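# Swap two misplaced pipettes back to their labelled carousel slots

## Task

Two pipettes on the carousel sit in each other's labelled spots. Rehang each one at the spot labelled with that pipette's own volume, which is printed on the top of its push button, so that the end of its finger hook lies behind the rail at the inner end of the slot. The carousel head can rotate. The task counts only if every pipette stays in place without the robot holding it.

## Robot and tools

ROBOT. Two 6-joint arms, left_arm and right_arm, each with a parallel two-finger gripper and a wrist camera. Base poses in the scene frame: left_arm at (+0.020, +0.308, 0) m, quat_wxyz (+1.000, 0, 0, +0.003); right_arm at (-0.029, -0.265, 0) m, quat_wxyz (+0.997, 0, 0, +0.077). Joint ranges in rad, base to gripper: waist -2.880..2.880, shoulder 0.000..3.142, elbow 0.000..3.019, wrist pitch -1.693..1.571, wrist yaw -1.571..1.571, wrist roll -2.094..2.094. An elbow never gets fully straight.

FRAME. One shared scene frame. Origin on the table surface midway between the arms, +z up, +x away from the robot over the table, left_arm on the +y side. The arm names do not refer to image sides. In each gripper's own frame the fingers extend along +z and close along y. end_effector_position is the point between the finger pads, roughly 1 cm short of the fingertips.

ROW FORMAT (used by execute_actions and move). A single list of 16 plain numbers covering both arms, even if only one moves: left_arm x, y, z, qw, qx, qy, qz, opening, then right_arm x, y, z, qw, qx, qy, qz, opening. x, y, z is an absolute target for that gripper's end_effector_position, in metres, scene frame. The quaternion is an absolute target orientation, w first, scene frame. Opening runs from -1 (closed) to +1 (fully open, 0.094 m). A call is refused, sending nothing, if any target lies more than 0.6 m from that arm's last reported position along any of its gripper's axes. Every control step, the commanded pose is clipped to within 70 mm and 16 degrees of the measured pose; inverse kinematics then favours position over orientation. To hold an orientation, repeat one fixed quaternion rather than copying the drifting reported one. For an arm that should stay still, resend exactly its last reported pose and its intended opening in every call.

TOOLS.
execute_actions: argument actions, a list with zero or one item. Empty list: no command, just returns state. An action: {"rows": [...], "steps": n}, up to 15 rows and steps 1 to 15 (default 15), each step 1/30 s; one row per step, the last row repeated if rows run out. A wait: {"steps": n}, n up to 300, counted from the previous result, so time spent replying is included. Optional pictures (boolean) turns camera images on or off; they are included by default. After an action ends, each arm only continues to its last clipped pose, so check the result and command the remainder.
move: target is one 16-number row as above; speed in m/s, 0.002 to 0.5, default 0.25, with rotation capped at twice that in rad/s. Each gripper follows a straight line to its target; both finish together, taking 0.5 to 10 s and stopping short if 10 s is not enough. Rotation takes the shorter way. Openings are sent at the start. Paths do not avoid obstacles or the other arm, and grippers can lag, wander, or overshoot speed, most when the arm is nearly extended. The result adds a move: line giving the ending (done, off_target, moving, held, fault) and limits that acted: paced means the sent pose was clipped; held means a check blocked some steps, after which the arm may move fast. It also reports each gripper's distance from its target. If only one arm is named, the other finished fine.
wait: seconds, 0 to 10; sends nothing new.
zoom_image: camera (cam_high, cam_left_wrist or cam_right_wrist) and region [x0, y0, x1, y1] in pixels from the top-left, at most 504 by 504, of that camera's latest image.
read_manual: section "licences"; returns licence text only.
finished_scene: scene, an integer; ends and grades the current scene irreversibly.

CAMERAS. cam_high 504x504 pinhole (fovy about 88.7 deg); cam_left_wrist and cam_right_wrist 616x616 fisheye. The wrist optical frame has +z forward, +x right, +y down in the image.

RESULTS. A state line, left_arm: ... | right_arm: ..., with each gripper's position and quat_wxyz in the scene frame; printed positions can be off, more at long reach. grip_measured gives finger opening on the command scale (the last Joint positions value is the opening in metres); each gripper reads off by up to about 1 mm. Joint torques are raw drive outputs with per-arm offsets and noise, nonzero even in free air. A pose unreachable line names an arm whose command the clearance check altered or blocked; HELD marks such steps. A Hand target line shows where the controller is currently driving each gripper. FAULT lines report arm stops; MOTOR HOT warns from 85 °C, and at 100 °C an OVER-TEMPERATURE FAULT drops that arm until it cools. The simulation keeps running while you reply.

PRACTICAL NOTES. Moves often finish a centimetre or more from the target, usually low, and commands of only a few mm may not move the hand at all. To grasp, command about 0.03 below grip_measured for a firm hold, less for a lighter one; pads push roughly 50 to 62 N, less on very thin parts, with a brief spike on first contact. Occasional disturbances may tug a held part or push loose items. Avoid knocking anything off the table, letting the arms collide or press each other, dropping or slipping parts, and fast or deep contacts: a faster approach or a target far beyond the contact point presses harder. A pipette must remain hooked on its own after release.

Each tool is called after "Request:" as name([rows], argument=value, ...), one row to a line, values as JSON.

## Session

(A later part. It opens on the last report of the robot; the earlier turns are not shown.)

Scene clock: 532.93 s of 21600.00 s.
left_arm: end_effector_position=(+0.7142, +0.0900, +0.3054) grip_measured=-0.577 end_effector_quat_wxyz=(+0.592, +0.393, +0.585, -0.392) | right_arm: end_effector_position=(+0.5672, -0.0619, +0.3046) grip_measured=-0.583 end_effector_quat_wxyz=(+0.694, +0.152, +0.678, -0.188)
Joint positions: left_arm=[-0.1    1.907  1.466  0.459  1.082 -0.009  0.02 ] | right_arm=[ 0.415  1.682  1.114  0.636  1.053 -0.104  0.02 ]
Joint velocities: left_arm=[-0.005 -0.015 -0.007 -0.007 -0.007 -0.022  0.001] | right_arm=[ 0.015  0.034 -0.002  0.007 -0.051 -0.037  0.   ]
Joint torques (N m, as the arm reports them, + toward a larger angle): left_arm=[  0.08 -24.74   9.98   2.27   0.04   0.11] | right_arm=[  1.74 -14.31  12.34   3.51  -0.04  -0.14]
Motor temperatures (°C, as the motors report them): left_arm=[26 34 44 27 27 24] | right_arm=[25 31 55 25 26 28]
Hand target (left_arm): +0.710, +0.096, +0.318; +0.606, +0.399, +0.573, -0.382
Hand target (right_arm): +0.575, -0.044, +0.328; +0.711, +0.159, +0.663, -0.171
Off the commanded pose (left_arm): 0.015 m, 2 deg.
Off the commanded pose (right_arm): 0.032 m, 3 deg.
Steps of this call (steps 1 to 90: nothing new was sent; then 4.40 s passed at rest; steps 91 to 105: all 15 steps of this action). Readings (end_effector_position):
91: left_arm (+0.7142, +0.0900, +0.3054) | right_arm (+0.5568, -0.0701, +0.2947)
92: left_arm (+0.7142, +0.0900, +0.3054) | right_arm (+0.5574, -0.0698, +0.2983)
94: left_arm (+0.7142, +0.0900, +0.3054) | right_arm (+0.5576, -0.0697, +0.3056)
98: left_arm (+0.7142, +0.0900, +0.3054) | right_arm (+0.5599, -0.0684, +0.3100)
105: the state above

Request:
execute_actions([
  {"rows": [[0.710,0.096,0.318,0.606,0.399,0.573,-0.382,-0.63, 0.579,-0.039,0.329,0.7112,0.1592,0.6632,-0.1707,-0.64],[0.710,0.096,0.318,0.606,0.399,0.573,-0.382,-0.63, 0.581,-0.035,0.330,0.7112,0.1592,0.6632,-0.1707,-0.64],[0.710,0.096,0.318,0.606,0.399,0.573,-0.382,-0.63, 0.583,-0.031,0.331,0.7112,0.1592,0.6632,-0.1707,-0.64],[0.710,0.096,0.318,0.606,0.399,0.573,-0.382,-0.63, 0.586,-0.028,0.332,0.7112,0.1592,0.6632,-0.1707,-0.64]], "steps": 15},
])

Request:
zoom_image(camera="cam_right_wrist", region=[100, 100, 400, 340])

Scene clock: 541.03 s of 21600.00 s.
left_arm: end_effector_position=(+0.7142, +0.0900, +0.3054) grip_measured=-0.577 end_effector_quat_wxyz=(+0.592, +0.393, +0.585, -0.392) | right_arm: end_effector_position=(+0.5743, -0.0474, +0.3099) grip_measured=-0.583 end_effector_quat_wxyz=(+0.697, +0.154, +0.675, -0.187)
Joint positions: left_arm=[-0.1    1.907  1.466  0.459  1.082 -0.009  0.02 ] | right_arm=[ 0.43   1.71   1.161  0.636  1.069 -0.113  0.02 ]
Joint velocities: left_arm=[ 0.005  0.015  0.012  0.002  0.022 -0.051  0.001] | right_arm=[ 0.005 -0.015 -0.002 -0.007 -0.007  0.051 -0.   ]
Joint torques (N m, as the arm reports them, + toward a larger angle): left_arm=[ -0.02 -24.96   9.95   2.29   0.05   0.11] | right_arm=[  1.72 -14.52  12.79   2.56  -0.18  -0.15]
Motor temperatures (°C, as the motors report them): left_arm=[26 34 44 27 27 24] | right_arm=[25 31 56 25 26 28]
Hand target (left_arm): +0.710, +0.096, +0.318; +0.606, +0.399, +0.573, -0.382
Hand target (right_arm): +0.584, -0.029, +0.332; +0.711, +0.159, +0.663, -0.171
Off the commanded pose (left_arm): 0.015 m, 2 deg.
Off the commanded pose (right_arm): 0.032 m, 3 deg.
Steps of this call (steps 1 to 90: nothing new was sent; then 4.60 s passed at rest; steps 91 to 105: all 15 steps of this action). Readings (end_effector_position):
91: left_arm (+0.7142, +0.0900, +0.3054) | right_arm (+0.5673, -0.0616, +0.3041)
92: left_arm (+0.7142, +0.0900, +0.3054) | right_arm (+0.5675, -0.0612, +0.3045)
94: left_arm (+0.7142, +0.0900, +0.3054) | right_arm (+0.5694, -0.0588, +0.3068)
98: left_arm (+0.7142, +0.0900, +0.3054) | right_arm (+0.5749, -0.0491, +0.3106)
105: the state above

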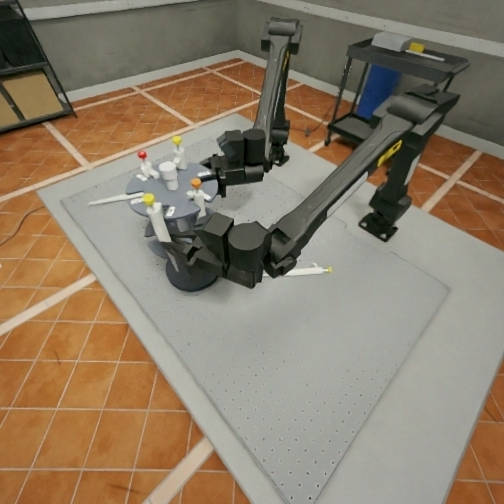

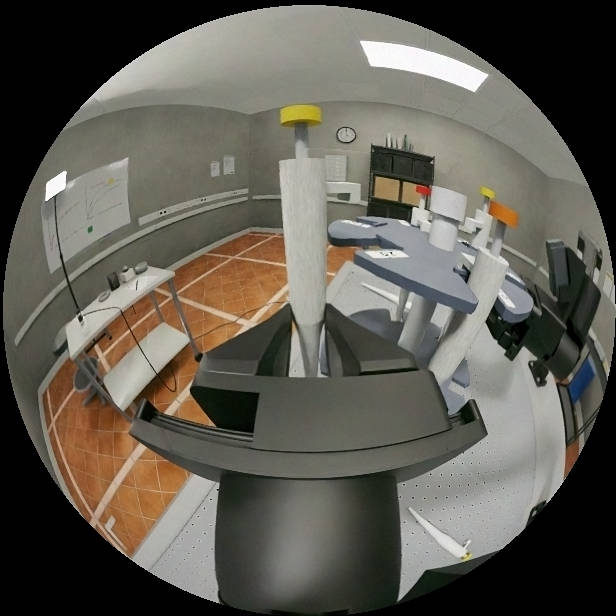

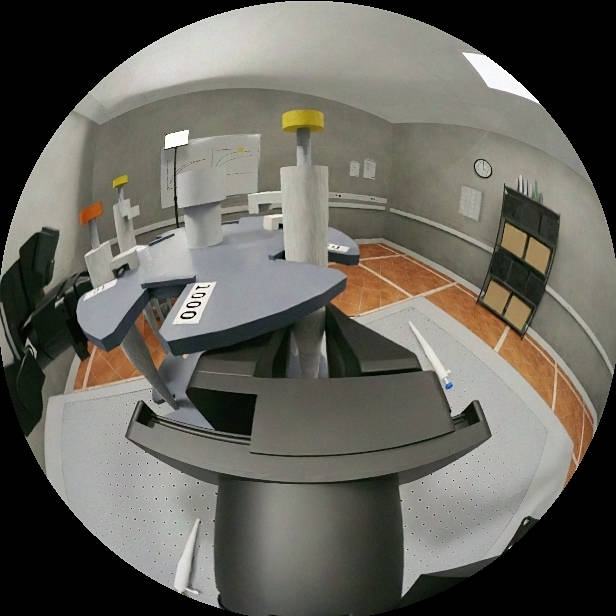

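Region (100, 100, 400, 340) of cam_right_wrist's 616x616 image, scaled by 1.680, with more detail than that image has; it fills the top 403 rows of this view, and the rest is white.

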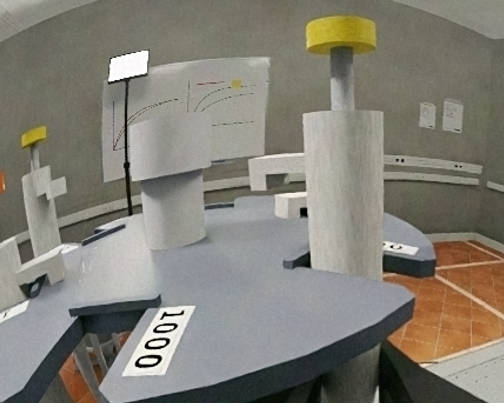

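Request:
execute_actions([
  {"rows": [[0.710,0.096,0.318,0.606,0.399,0.573,-0.382,-0.63, 0.586,-0.028,0.325,0.7112,0.1592,0.6632,-0.1707,-0.64],[0.710,0.096,0.318,0.606,0.399,0.573,-0.382,-0.63, 0.586,-0.028,0.320,0.7112,0.1592,0.6632,-0.1707,-0.64],[0.710,0.096,0.318,0.606,0.399,0.573,-0.382,-0.63, 0.586,-0.028,0.315,0.7112,0.1592,0.6632,-0.1707,-0.64],[0.710,0.096,0.318,0.606,0.399,0.573,-0.382,-0.63, 0.586,-0.028,0.310,0.7112,0.1592,0.6632,-0.1707,-0.64],[0.710,0.096,0.318,0.606,0.399,0.573,-0.382,-0.63, 0.586,-0.028,0.305,0.7112,0.1592,0.6632,-0.1707,-0.64],[0.710,0.096,0.318,0.606,0.399,0.573,-0.382,-0.63, 0.586,-0.028,0.300,0.7112,0.1592,0.6632,-0.1707,-0.64],[0.710,0.096,0.318,0.606,0.399,0.573,-0.382,-0.63, 0.586,-0.028,0.297,0.7112,0.1592,0.6632,-0.1707,-0.64]], "steps": 15},
])

Request:
zoom_image(camera="cam_right_wrist", region=[100, 100, 400, 340])

Scene clock: 546.57 s of 21600.00 s.
left_arm: end_effector_position=(+0.7142, +0.0900, +0.3054) grip_measured=-0.577 end_effector_quat_wxyz=(+0.592, +0.393, +0.585, -0.392) | right_arm: end_effector_position=(+0.5801, -0.0437, +0.2921) grip_measured=-0.583 end_effector_quat_wxyz=(+0.703, +0.162, +0.669, -0.181)
Joint positions: left_arm=[-0.1    1.907  1.466  0.459  1.082 -0.009  0.02 ] | right_arm=[ 0.43   1.758  1.161  0.709  1.071 -0.113  0.02 ]
Joint velocities: left_arm=[ 0.005 -0.015 -0.002 -0.012 -0.095 -0.037 -0.001] | right_arm=[ 0.005 -0.015 -0.002 -0.007  0.007  0.037  0.   ]
Joint torques (N m, as the arm reports them, + toward a larger angle): left_arm=[  0.03 -25.21   9.96   2.3    0.06   0.1 ] | right_arm=[  1.68 -14.63  10.     3.22  -0.29  -0.14]
Motor temperatures (°C, as the motors report them): left_arm=[26 34 44 27 27 24] | right_arm=[25 31 56 25 26 28]
Hand target (left_arm): +0.710, +0.096, +0.318; +0.606, +0.399, +0.573, -0.382
Hand target (right_arm): +0.586, -0.028, +0.297; +0.711, +0.159, +0.663, -0.171
Off the commanded pose (left_arm): 0.015 m, 2 deg.
Off the commanded pose (right_arm): 0.017 m, 2 deg.
Steps of this call (steps 1 to 90: nothing new was sent; then 2.03 s passed at rest; steps 91 to 105: all 15 steps of this action). Readings (end_effector_position):
91: left_arm (+0.7142, +0.0900, +0.3054) | right_arm (+0.5744, -0.0474, +0.3097)
92: left_arm (+0.7142, +0.0900, +0.3054) | right_arm (+0.5745, -0.0473, +0.3093)
94: left_arm (+0.7142, +0.0900, +0.3054) | right_arm (+0.5750, -0.0471, +0.3088)
98: left_arm (+0.7142, +0.0900, +0.3054) | right_arm (+0.5774, -0.0456, +0.3030)
105: the state above

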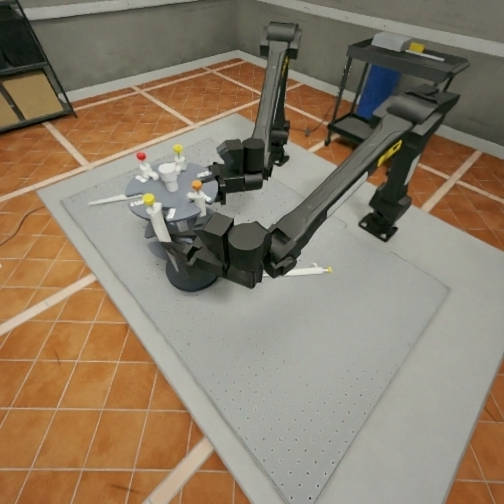

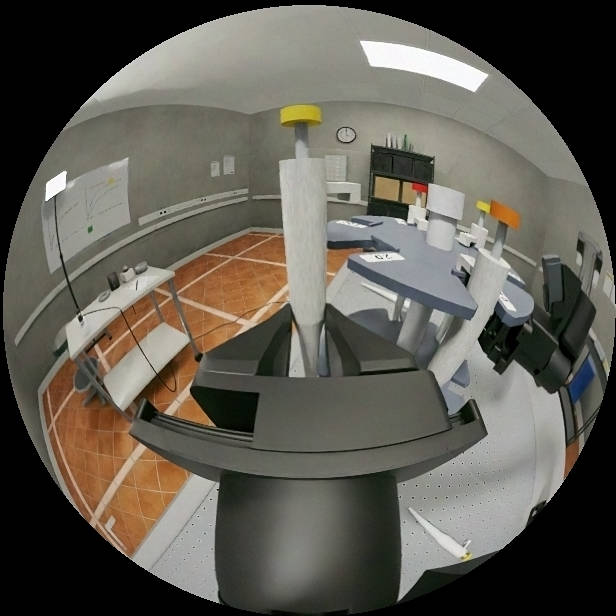

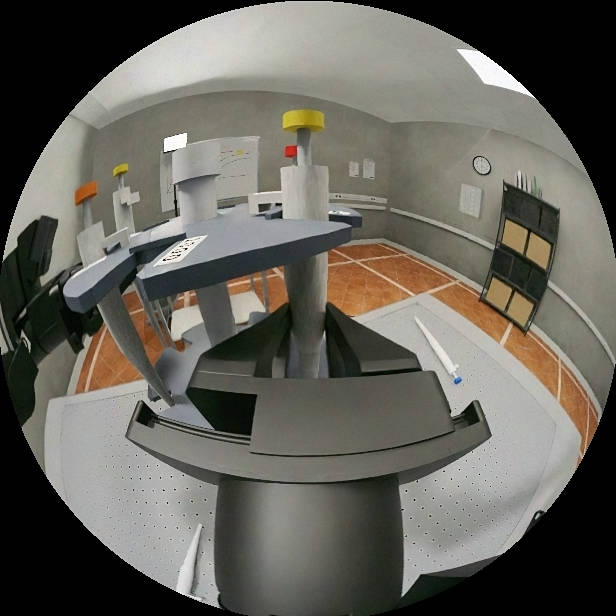

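Region (100, 100, 400, 340) of cam_right_wrist's 616x616 image, scaled by 1.680, with more detail than that image has; it fills the top 403 rows of this view, and the rest is white.

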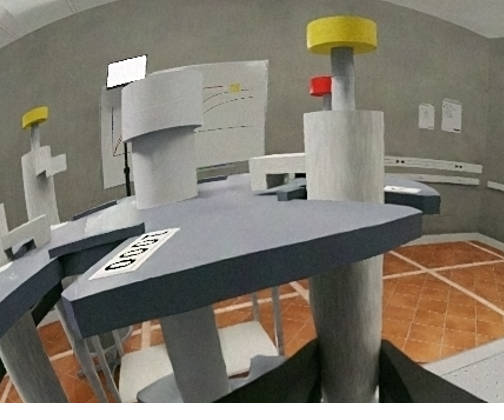

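Request:
execute_actions([
  {"rows": [[0.710,0.096,0.318,0.606,0.399,0.573,-0.382,-0.63, 0.582,-0.036,0.292,0.7112,0.1592,0.6632,-0.1707,-0.64],[0.710,0.096,0.318,0.606,0.399,0.573,-0.382,-0.63, 0.582,-0.036,0.290,0.7112,0.1592,0.6632,-0.1707,-0.64],[0.710,0.096,0.318,0.606,0.399,0.573,-0.382,-0.63, 0.582,-0.036,0.289,0.7112,0.1592,0.6632,-0.1707,-0.64],[0.710,0.096,0.318,0.606,0.399,0.573,-0.382,-0.63, 0.582,-0.036,0.289,0.7112,0.1592,0.6632,-0.1707,-0.64],[0.710,0.096,0.318,0.606,0.399,0.573,-0.382,-0.63, 0.582,-0.036,0.289,0.7112,0.1592,0.6632,-0.1707,-0.64],[0.710,0.096,0.318,0.606,0.399,0.573,-0.382,-0.63, 0.582,-0.036,0.289,0.7112,0.1592,0.6632,-0.1707,-0.64],[0.710,0.096,0.318,0.606,0.399,0.573,-0.382,-0.63, 0.582,-0.036,0.289,0.7112,0.1592,0.6632,-0.1707,-0.64],[0.710,0.096,0.318,0.606,0.399,0.573,-0.382,-0.63, 0.582,-0.036,0.289,0.7112,0.1592,0.6632,-0.1707,-0.5],[0.710,0.096,0.318,0.606,0.399,0.573,-0.382,-0.63, 0.582,-0.036,0.289,0.7112,0.1592,0.6632,-0.1707,-0.4],[0.710,0.096,0.318,0.606,0.399,0.573,-0.382,-0.63, 0.582,-0.036,0.289,0.7112,0.1592,0.6632,-0.1707,-0.3]], "steps": 15},
])

Request:
zoom_image(camera="cam_high", region=[100, 110, 260, 270])

Scene clock: 559.50 s of 21600.00 s.
left_arm: end_effector_position=(+0.7142, +0.0900, +0.3054) grip_measured=-0.577 end_effector_quat_wxyz=(+0.592, +0.393, +0.585, -0.392) | right_arm: end_effector_position=(+0.5805, -0.0428, +0.2952) grip_measured=-0.302 end_effector_quat_wxyz=(+0.708, +0.164, +0.664, -0.175)
Joint positions: left_arm=[-0.1    1.907  1.466  0.459  1.082 -0.009  0.02 ] | right_arm=[ 0.43   1.759  1.161  0.731  1.064 -0.116  0.033]
Joint velocities: left_arm=[-0.015  0.005 -0.007  0.007 -0.037  0.022 -0.   ] | right_arm=[-0.015  0.005 -0.027  0.017 -0.051 -0.007 -0.   ]
Joint torques (N m, as the arm reports them, + toward a larger angle): left_arm=[  0.18 -25.36  10.08   2.19   0.04   0.11] | right_arm=[  1.05 -14.82   7.74   3.45  -0.29  -0.04]
Motor temperatures (°C, as the motors report them): left_arm=[26 35 44 27 27 24] | right_arm=[25 31 54 25 26 28]
Hand target (left_arm): +0.710, +0.096, +0.318; +0.606, +0.399, +0.573, -0.382
Hand target (right_arm): +0.582, -0.036, +0.289; +0.711, +0.159, +0.663, -0.171
Off the commanded pose (left_arm): 0.015 m, 2 deg.
Off the commanded pose (right_arm): 0.009 m, 1 deg.
Steps of this call (steps 1 to 90: nothing new was sent; then 9.43 s passed at rest; steps 91 to 105: all 15 steps of this action). Readings (end_effector_position):
91: left_arm (+0.7142, +0.0900, +0.3054) | right_arm (+0.5801, -0.0437, +0.2924)
92: left_arm (+0.7142, +0.0900, +0.3054) | right_arm (+0.5802, -0.0436, +0.2927)
94: left_arm (+0.7142, +0.0900, +0.3054) | right_arm (+0.5801, -0.0437, +0.2936)
98: left_arm (+0.7142, +0.0900, +0.3054) | right_arm (+0.5801, -0.0436, +0.2942)
105: the state above

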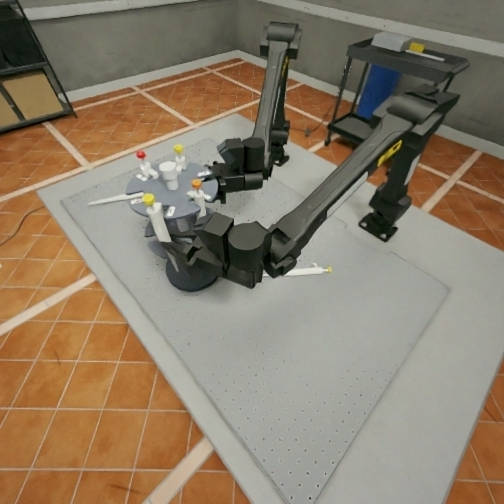

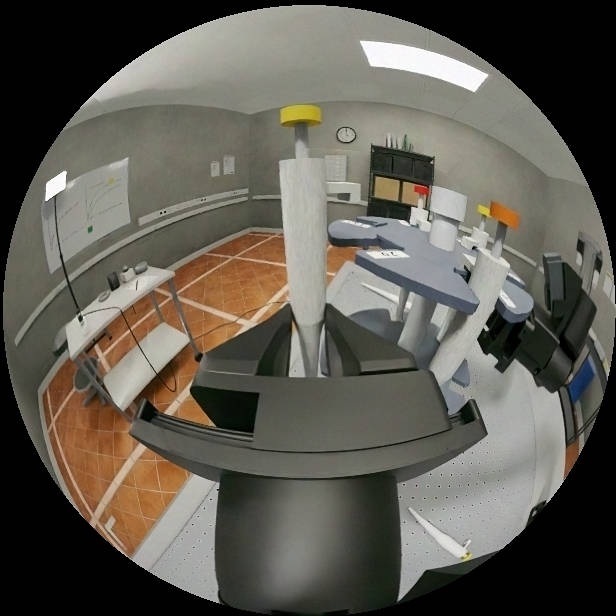

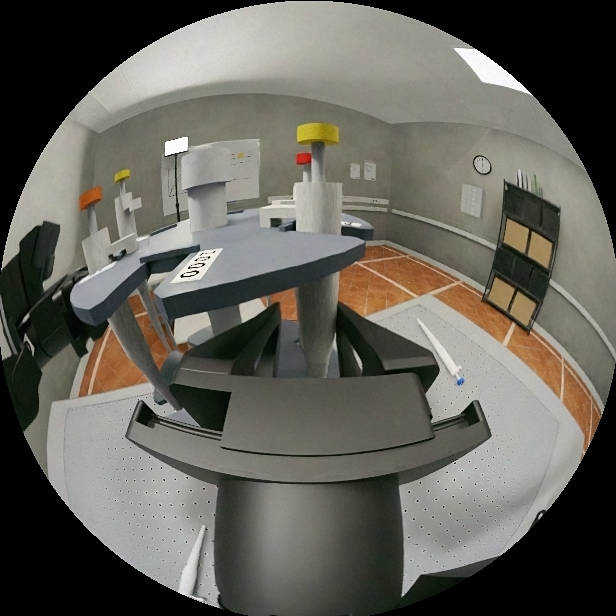

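Region (100, 110, 260, 270) of cam_high's 504x504 image, scaled by 3.150, with more detail than that image has.

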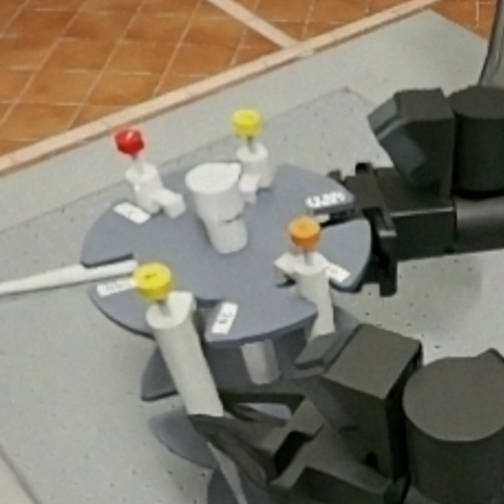

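Request:
zoom_image(camera="cam_left_wrist", region=[300, 160, 460, 290])

Region (300, 160, 460, 290) of cam_left_wrist's 616x616 image, scaled by 3.150, with more detail than that image has; it fills the top 410 rows of this view, and the rest is white.

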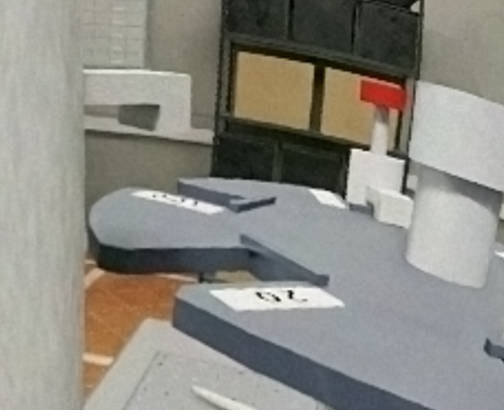

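Request:
execute_actions([
  {"rows": [[0.720,0.074,0.318,0.606,0.399,0.573,-0.382,-0.63, 0.55,-0.03,0.29,0.6876,0.1651,0.6876,-0.1651,-0.3],[0.720,0.074,0.318,0.606,0.399,0.573,-0.382,-0.63, 0.54,-0.025,0.29,0.6876,0.1651,0.6876,-0.1651,-0.3],[0.720,0.074,0.318,0.606,0.399,0.573,-0.382,-0.63, 0.53,-0.02,0.29,0.6876,0.1651,0.6876,-0.1651,-0.3],[0.720,0.074,0.318,0.606,0.399,0.573,-0.382,-0.63, 0.52,-0.015,0.29,0.6876,0.1651,0.6876,-0.1651,-0.3],[0.720,0.074,0.318,0.606,0.399,0.573,-0.382,-0.63, 0.51,-0.012,0.29,0.6876,0.1651,0.6876,-0.1651,-0.3],[0.720,0.074,0.318,0.606,0.399,0.573,-0.382,-0.63, 0.50,-0.01,0.29,0.6876,0.1651,0.6876,-0.1651,-0.3],[0.720,0.074,0.318,0.606,0.399,0.573,-0.382,-0.63, 0.49,-0.01,0.29,0.6876,0.1651,0.6876,-0.1651,-0.3]], "steps": 15},
])

Request:
zoom_image(camera="cam_left_wrist", region=[300, 160, 460, 290])

Scene clock: 653.07 s of 21600.00 s.
left_arm: end_effector_position=(+0.7138, +0.0771, +0.3054) grip_measured=-0.577 end_effector_quat_wxyz=(+0.594, +0.390, +0.586, -0.390) | right_arm: end_effector_position=(+0.4903, -0.0004, +0.2827) grip_measured=-0.301 end_effector_quat_wxyz=(+0.688, +0.154, +0.690, -0.165)
Joint positions: left_arm=[-0.122  1.907  1.466  0.459  1.054 -0.009  0.02 ] | right_arm=[ 0.597  1.635  1.016  0.621  1.207 -0.017  0.033]
Joint velocities: left_arm=[ 0.005  0.005  0.017 -0.007  0.007 -0.022  0.   ] | right_arm=[-0.044 -0.015  0.017  0.002 -0.051  0.066 -0.   ]
Joint torques (N m, as the arm reports them, + toward a larger angle): left_arm=[ -1.3  -22.44  13.75   1.7   -0.09   0.12] | right_arm=[  0.11 -16.49   7.16   1.16   0.13   0.19]
Motor temperatures (°C, as the motors report them): left_arm=[26 36 43 27 27 24] | right_arm=[25 32 49 26 26 28]
Hand target (left_arm): +0.719, +0.074, +0.318; +0.606, +0.399, +0.573, -0.382
Hand target (right_arm): +0.490, -0.010, +0.289; +0.688, +0.165, +0.688, -0.165
Off the commanded pose (left_arm): 0.014 m, 2 deg.
Off the commanded pose (right_arm): 0.012 m, 1 deg.
Steps of this call (steps 1 to 90: nothing new was sent; then 90.07 s passed at rest; steps 91 to 105: all 15 steps of this action). Readings (end_effector_position):
91: left_arm (+0.7157, +0.0900, +0.3054) | right_arm (+0.5782, -0.0443, +0.2925)
92: left_arm (+0.7173, +0.0899, +0.3054) | right_arm (+0.5730, -0.0466, +0.2878)
94: left_arm (+0.7171, +0.0873, +0.3054) | right_arm (+0.5564, -0.0466, +0.2784)
98: left_arm (+0.7148, +0.0802, +0.3054) | right_arm (+0.5154, -0.0247, +0.2709)
105: the state above

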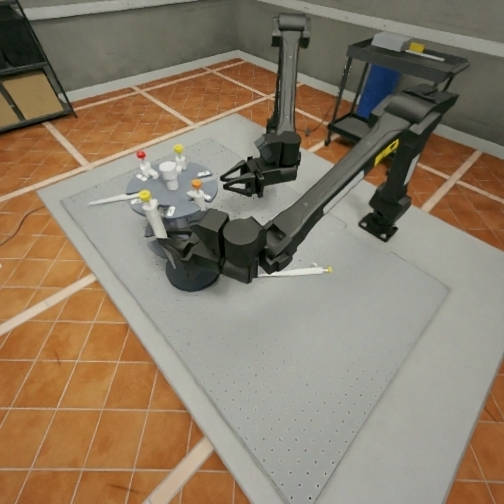

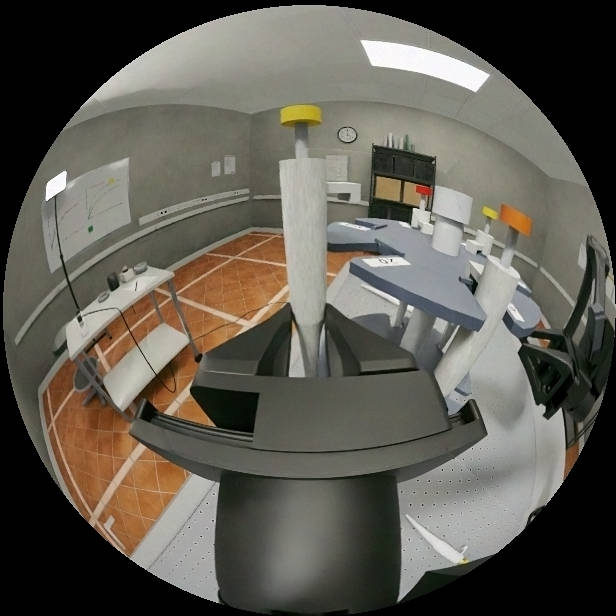

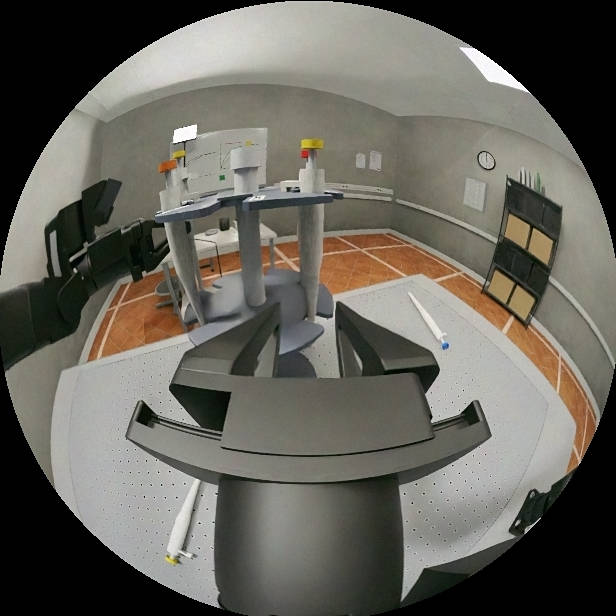

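Region (300, 160, 460, 290) of cam_left_wrist's 616x616 image, scaled by 3.150, with more detail than that image has; it fills the top 410 rows of this view, and the rest is white.

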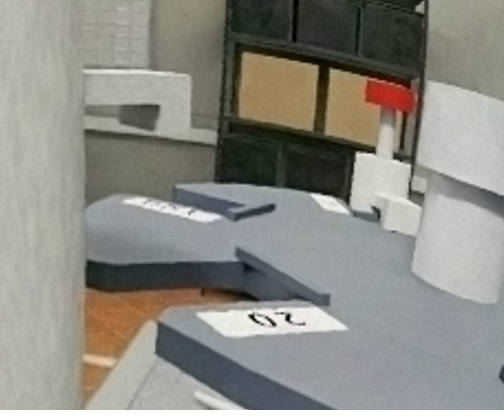

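Request:
move(target=[0.706,0.054,0.305,0.606,0.399,0.573,-0.382,-0.63, 0.62,-0.44,0.16,0,0.2079,0.9781,0,-0.1], speed=0.3)

Request:
zoom_image(camera="cam_left_wrist", region=[260, 140, 460, 300])

Scene clock: 686.00 s of 21600.00 s.
left_arm: end_effector_position=(+0.7118, +0.0621, +0.3049) grip_measured=-0.577 end_effector_quat_wxyz=(+0.601, +0.391, +0.582, -0.384) | right_arm: end_effector_position=(+0.6029, -0.4367, +0.1535) grip_measured=-0.101 end_effector_quat_wxyz=(-0.009, +0.215, +0.977, +0.005)
Joint positions: left_arm=[-0.147  1.907  1.458  0.481  1.02  -0.005  0.02 ] | right_arm=[-0.42   2.123  2.075 -1.543 -0.009  0.166  0.042]
Joint velocities: left_arm=[ 0.005  0.005  0.007  0.002  0.037  0.081 -0.   ] | right_arm=[-0.015 -0.005 -0.007 -0.017  0.022  0.037 -0.   ]
Joint torques (N m, as the arm reports them, + toward a larger angle): left_arm=[ -2.14 -23.45   9.62   2.33  -0.12   0.13] | right_arm=[  0.83 -20.96  12.29   0.05  -0.16  -0.09]
Motor temperatures (°C, as the motors report them): left_arm=[26 35 45 27 27 24] | right_arm=[25 33 49 25 26 28]
Hand target (left_arm): +0.706, +0.054, +0.305; +0.606, +0.399, +0.573, -0.382
Hand target (right_arm): +0.614, -0.439, +0.163; +0.002, +0.208, +0.978, +0.006
Off the commanded pose (left_arm): 0.010 m, 2 deg.
Off the commanded pose (right_arm): 0.019 m, 1 deg.
After step 90, 26.53 s passed at rest.
move: off_target (right_arm)

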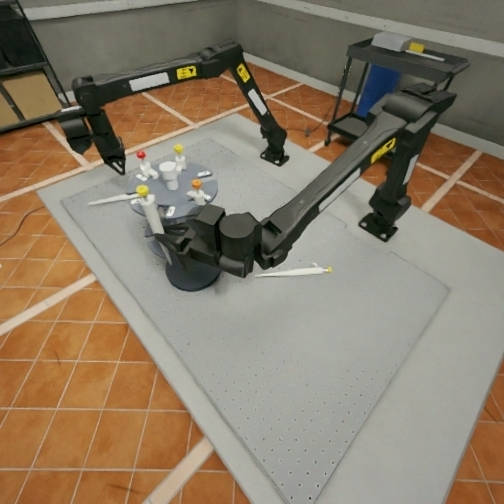

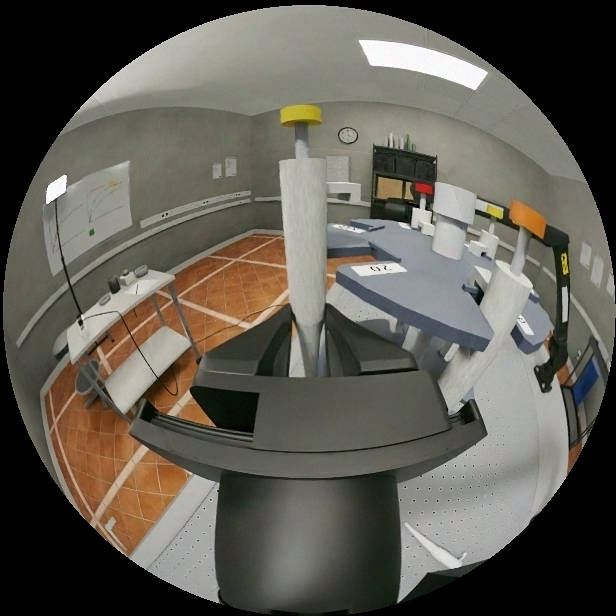

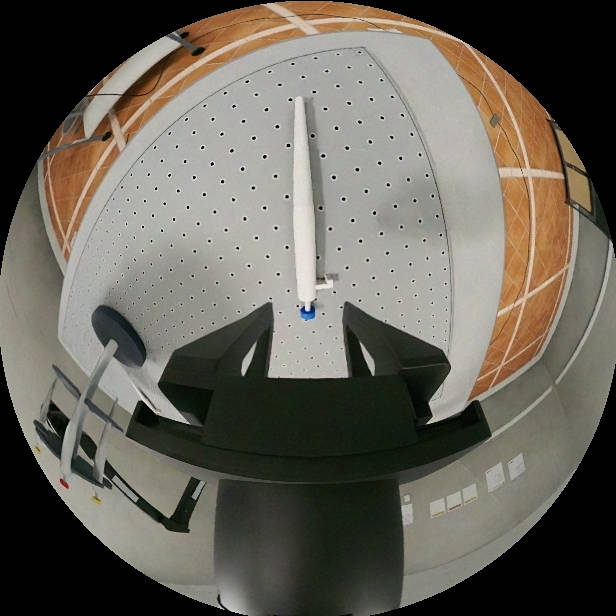

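Region (260, 140, 460, 300) of cam_left_wrist's 616x616 image, scaled by 2.520, with more detail than that image has; it fills the top 403 rows of this view, and the rest is white.

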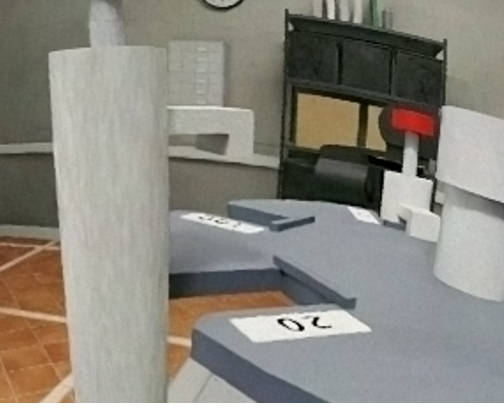

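Request:
move(target=[0.684,0.036,0.296,0.606,0.399,0.573,-0.382,-0.63, 0.628,-0.442,0.026,0,0.2079,0.9781,0,-0.1], speed=0.1)

Request:
zoom_image(camera="cam_left_wrist", region=[260, 140, 460, 300])

Scene clock: 696.47 s of 21600.00 s.
left_arm: end_effector_position=(+0.6935, +0.0441, +0.2851) grip_measured=-0.577 end_effector_quat_wxyz=(+0.597, +0.389, +0.587, -0.384) | right_arm: end_effector_position=(+0.6279, -0.4445, +0.0440) grip_measured=-0.101 end_effector_quat_wxyz=(+0.005, +0.214, +0.977, +0.002)
Joint positions: left_arm=[-0.181  1.891  1.383  0.523  0.984  0.001  0.02 ] | right_arm=[-0.42   2.236  1.981 -1.305 -0.004  0.165  0.042]
Joint velocities: left_arm=[-0.015 -0.005 -0.002  0.002  0.007 -0.007  0.002] | right_arm=[ 0.005  0.005 -0.012 -0.002  0.037  0.007 -0.   ]
Joint torques (N m, as the arm reports them, + toward a larger angle): left_arm=[ -1.81 -24.74   9.28   2.25  -0.04   0.09] | right_arm=[  0.99 -21.29   7.52   1.66   0.09  -0.07]
Motor temperatures (°C, as the motors report them): left_arm=[26 35 44 27 27 24] | right_arm=[25 34 51 25 26 28]
Hand target (left_arm): +0.684, +0.037, +0.296; +0.606, +0.399, +0.573, -0.382
Hand target (right_arm): +0.629, -0.443, +0.026; -0.000, +0.208, +0.978, -0.000
Off the commanded pose (left_arm): 0.017 m, 2 deg.
Off the commanded pose (right_arm): 0.018 m, 1 deg.
After step 90, 5.73 s passed at rest.
move: off_target (left_arm, right_arm)

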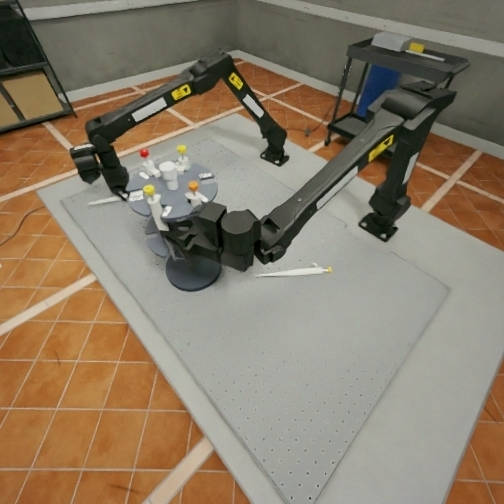

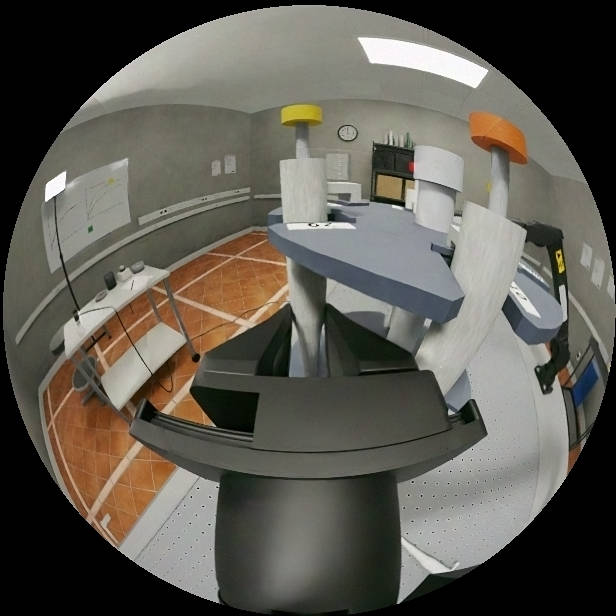

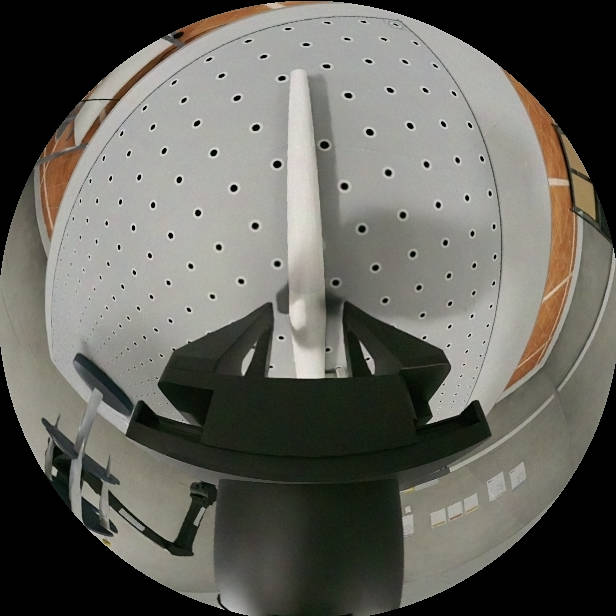

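Region (260, 140, 460, 300) of cam_left_wrist's 616x616 image, scaled by 2.520, with more detail than that image has; it fills the top 403 rows of this view, and the rest is white.

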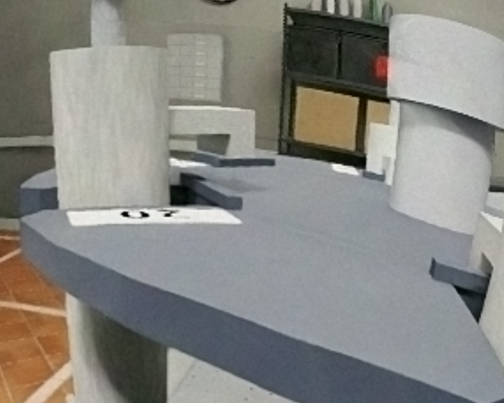

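Request:
execute_actions([
  {"rows": [[0.684,0.036,0.290,0.606,0.399,0.573,-0.382,-0.63, 0.626,-0.442,0.016,0,0.2079,0.9781,0,-0.1],[0.684,0.036,0.288,0.606,0.399,0.573,-0.382,-0.63, 0.626,-0.442,0.012,0,0.2079,0.9781,0,-0.1],[0.684,0.036,0.286,0.606,0.399,0.573,-0.382,-0.63, 0.626,-0.442,0.012,0,0.2079,0.9781,0,-0.1]], "steps": 12},
])

Request:
zoom_image(camera="cam_left_wrist", region=[260, 140, 460, 300])

Scene clock: 703.63 s of 21600.00 s.
left_arm: end_effector_position=(+0.6919, +0.0442, +0.2846) grip_measured=-0.577 end_effector_quat_wxyz=(+0.602, +0.392, +0.582, -0.381) | right_arm: end_effector_position=(+0.6306, -0.4454, +0.0374) grip_measured=-0.101 end_effector_quat_wxyz=(+0.015, +0.214, +0.977, +0.001)
Joint positions: left_arm=[-0.181  1.891  1.374  0.547  0.983  0.004  0.02 ] | right_arm=[-0.42   2.236  1.963 -1.268 -0.003  0.165  0.042]
Joint velocities: left_arm=[-0.005  0.005  0.007  0.017  0.022 -0.051  0.   ] | right_arm=[ 0.005 -0.005 -0.002 -0.012  0.007  0.037 -0.   ]
Joint torques (N m, as the arm reports them, + toward a larger angle): left_arm=[ -1.77 -22.89   9.05   2.3   -0.01   0.04] | right_arm=[  1.16 -21.02   6.42   1.68   0.1   -0.07]
Motor temperatures (°C, as the motors report them): left_arm=[26 35 43 27 27 24] | right_arm=[25 34 50 25 26 28]
Hand target (left_arm): +0.684, +0.036, +0.286; +0.606, +0.399, +0.573, -0.382
Hand target (right_arm): +0.626, -0.442, +0.013; -0.000, +0.208, +0.978, +0.000
Off the commanded pose (left_arm): 0.012 m, 1 deg.
Off the commanded pose (right_arm): 0.026 m, 2 deg.
Steps of this call (steps 1 to 90: nothing new was sent; then 3.77 s passed at rest; steps 91 to 102: all 12 steps of this action). Readings (end_effector_position):
91: left_arm (+0.6934, +0.0442, +0.2850) | right_arm (+0.6279, -0.4445, +0.0426)
92: left_arm (+0.6930, +0.0440, +0.2851) | right_arm (+0.6285, -0.4447, +0.0405)
94: left_arm (+0.6924, +0.0441, +0.2848) | right_arm (+0.6291, -0.4449, +0.0376)
98: left_arm (+0.6919, +0.0442, +0.2845) | right_arm (+0.6306, -0.4454, +0.0375)
102: the state above

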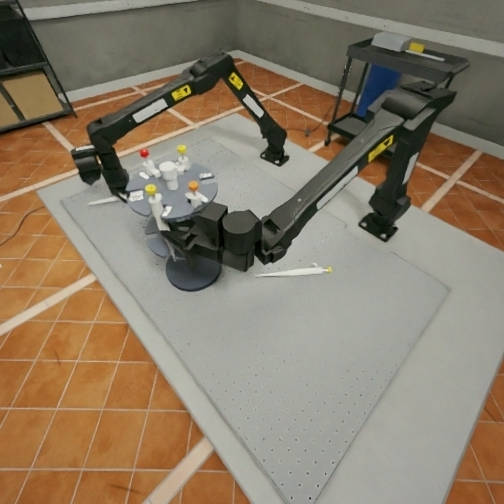

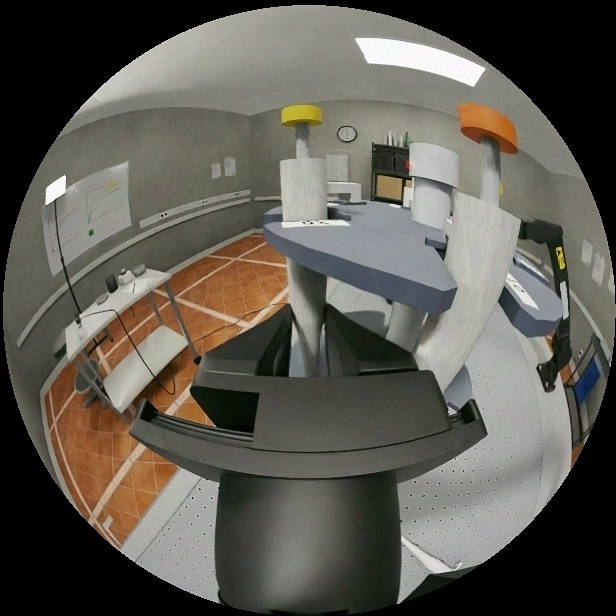

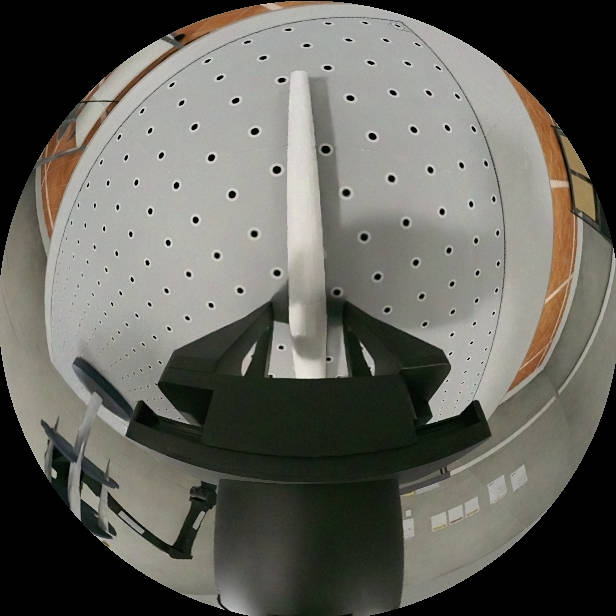

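Region (260, 140, 460, 300) of cam_left_wrist's 616x616 image, scaled by 2.520, with more detail than that image has; it fills the top 403 rows of this view, and the rest is white.

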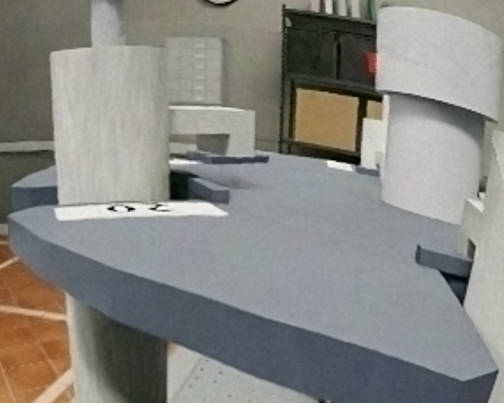

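Request:
execute_actions([
  {"rows": [[0.688,0.040,0.272,0.606,0.399,0.573,-0.382,-0.63, 0.629,-0.444,0.024,0,0.2079,0.9781,0,-0.4],[0.688,0.040,0.272,0.606,0.399,0.573,-0.382,-0.63, 0.629,-0.444,0.024,0,0.2079,0.9781,0,-0.5],[0.688,0.040,0.272,0.606,0.399,0.573,-0.382,-0.63, 0.629,-0.444,0.024,0,0.2079,0.9781,0,-0.56],[0.688,0.040,0.272,0.606,0.399,0.573,-0.382,-0.63, 0.629,-0.444,0.024,0,0.2079,0.9781,0,-0.6],[0.688,0.040,0.272,0.606,0.399,0.573,-0.382,-0.63, 0.629,-0.444,0.024,0,0.2079,0.9781,0,-0.64]], "steps": 12},
], pictures=false)

Scene clock: 708.37 s of 21600.00 s.
left_arm: end_effector_position=(+0.6906, +0.0442, +0.2866) grip_measured=-0.577 end_effector_quat_wxyz=(+0.608, +0.395, +0.575, -0.379) | right_arm: end_effector_position=(+0.6306, -0.4453, +0.0374) grip_measured=-0.584 end_effector_quat_wxyz=(+0.015, +0.214, +0.977, +0.001)
Joint positions: left_arm=[-0.181  1.891  1.37   0.571  0.985  0.004  0.02 ] | right_arm=[-0.42   2.236  1.963 -1.268 -0.003  0.165  0.02 ]
Joint velocities: left_arm=[-0.005 -0.005  0.012  0.002  0.007  0.037 -0.   ] | right_arm=[-0.005 -0.015 -0.002  0.007  0.007 -0.051 -0.   ]
Joint torques (N m, as the arm reports them, + toward a larger angle): left_arm=[ -1.51 -20.7    9.26   2.46   0.13   0.06] | right_arm=[  1.39 -21.51   8.77  -0.02   0.06  -0.1 ]
Motor temperatures (°C, as the motors report them): left_arm=[26 35 43 27 27 24] | right_arm=[25 34 49 25 26 28]
Hand target (left_arm): +0.688, +0.040, +0.272; +0.606, +0.399, +0.573, -0.382
Hand target (right_arm): +0.629, -0.444, +0.024; +0.000, +0.208, +0.978, +0.000
Off the commanded pose (left_arm): 0.015 m, 1 deg.
Off the commanded pose (right_arm): 0.014 m, 2 deg.
Steps of this call (steps 1 to 90: nothing new was sent; then 1.33 s passed at rest; steps 91 to 102: all 12 steps of this action). Readings (end_effector_position):
91: left_arm (+0.6917, +0.0442, +0.2850) | right_arm (+0.6306, -0.4454, +0.0374)
92: left_arm (+0.6913, +0.0442, +0.2856) | right_arm (+0.6306, -0.4454, +0.0374)
94: left_arm (+0.6909, +0.0442, +0.2862) | right_arm (+0.6306, -0.4454, +0.0374)
98: left_arm (+0.6906, +0.0442, +0.2864) | right_arm (+0.6306, -0.4453, +0.0374)
102: the state above

Request:
execute_actions([
  {"rows": [[0.690,0.043,0.280,0.606,0.399,0.573,-0.382,-0.54, 0.629,-0.444,0.06,0,0.2079,0.9781,0,-0.64],[0.690,0.043,0.280,0.606,0.399,0.573,-0.382,-0.5, 0.629,-0.444,0.08,0,0.2079,0.9781,0,-0.64],[0.690,0.043,0.280,0.606,0.399,0.573,-0.382,-0.4, 0.625,-0.442,0.10,0,0.2079,0.9781,0,-0.64],[0.690,0.043,0.280,0.606,0.399,0.573,-0.382,-0.3, 0.62,-0.44,0.11,0,0.2079,0.9781,0,-0.64]], "steps": 12},
])

Request:
zoom_image(camera="cam_left_wrist", region=[260, 140, 460, 300])

Scene clock: 715.13 s of 21600.00 s.
left_arm: end_effector_position=(+0.6894, +0.0437, +0.2865) grip_measured=-0.302 end_effector_quat_wxyz=(+0.607, +0.397, +0.573, -0.381) | right_arm: end_effector_position=(+0.5999, -0.4369, +0.0633) grip_measured=-0.584 end_effector_quat_wxyz=(-0.040, +0.214, +0.976, +0.004)
Joint positions: left_arm=[-0.181  1.891  1.37   0.571  0.993  0.004  0.033] | right_arm=[-0.42   2.202  1.971 -1.42  -0.003  0.165  0.02 ]
Joint velocities: left_arm=[ 0.005 -0.005 -0.007  0.012  0.022 -0.007 -0.001] | right_arm=[-0.005 -0.093  0.027 -0.022 -0.022  0.007 -0.001]
Joint torques (N m, as the arm reports them, + toward a larger angle): left_arm=[ -0.59 -21.29  10.47   1.74   0.06   0.07] | right_arm=[  1.46 -25.83  12.09  -0.3    0.1   -0.05]
Motor temperatures (°C, as the motors report them): left_arm=[26 35 43 27 27 24] | right_arm=[25 35 49 25 26 28]
Hand target (left_arm): +0.690, +0.043, +0.280; +0.606, +0.399, +0.573, -0.382
Hand target (right_arm): +0.617, -0.439, +0.110; +0.000, +0.208, +0.978, +0.000
Off the commanded pose (left_arm): 0.007 m, 0 deg.
Off the commanded pose (right_arm): 0.051 m, 5 deg.
Steps of this call (steps 1 to 90: nothing new was sent; then 3.37 s passed at rest; steps 91 to 102: all 12 steps of this action). Readings (end_effector_position):
91: left_arm (+0.6904, +0.0441, +0.2866) | right_arm (+0.6290, -0.4449, +0.0382)
92: left_arm (+0.6901, +0.0440, +0.2865) | right_arm (+0.6241, -0.4435, +0.0392)
94: left_arm (+0.6895, +0.0438, +0.2865) | right_arm (+0.6106, -0.4398, +0.0415)
98: left_arm (+0.6894, +0.0437, +0.2865) | right_arm (+0.6002, -0.4370, +0.0526)
102: the state above

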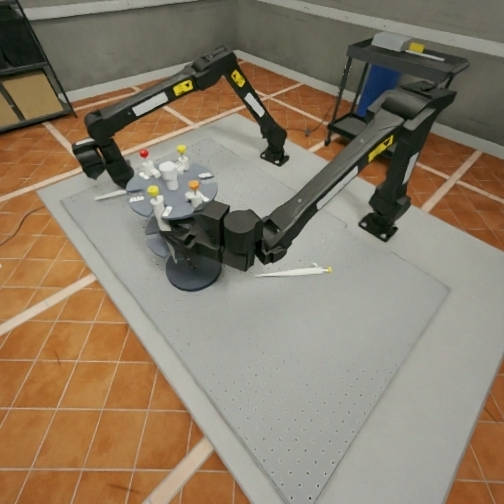

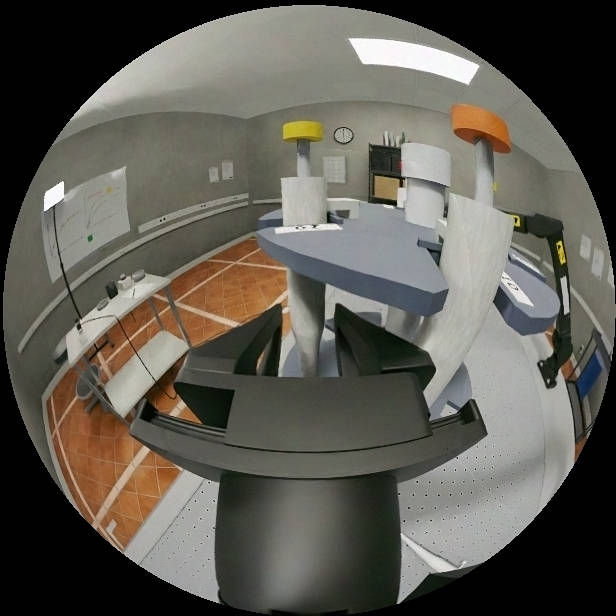

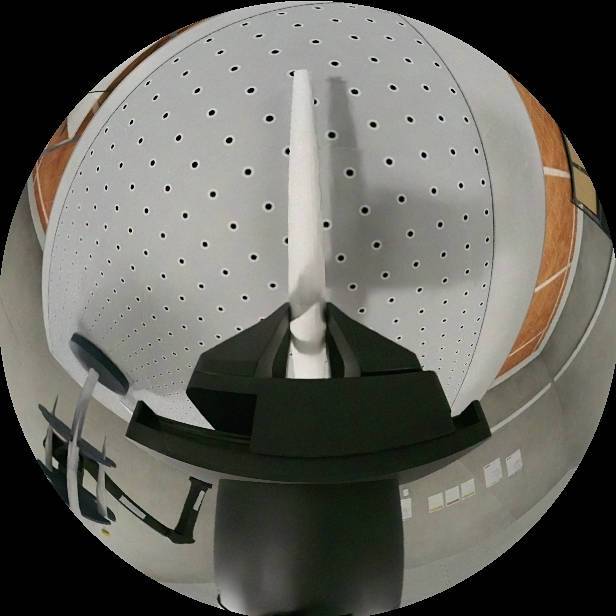

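Region (260, 140, 460, 300) of cam_left_wrist's 616x616 image, scaled by 2.520, with more detail than that image has; it fills the top 403 rows of this view, and the rest is white.

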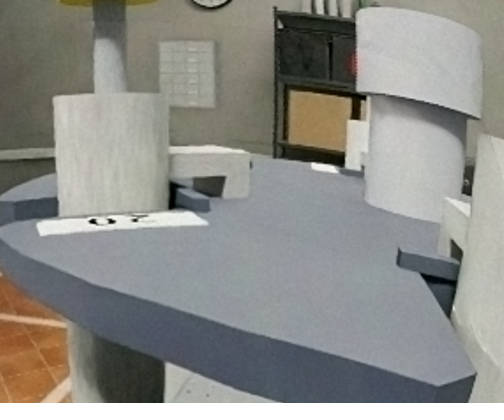

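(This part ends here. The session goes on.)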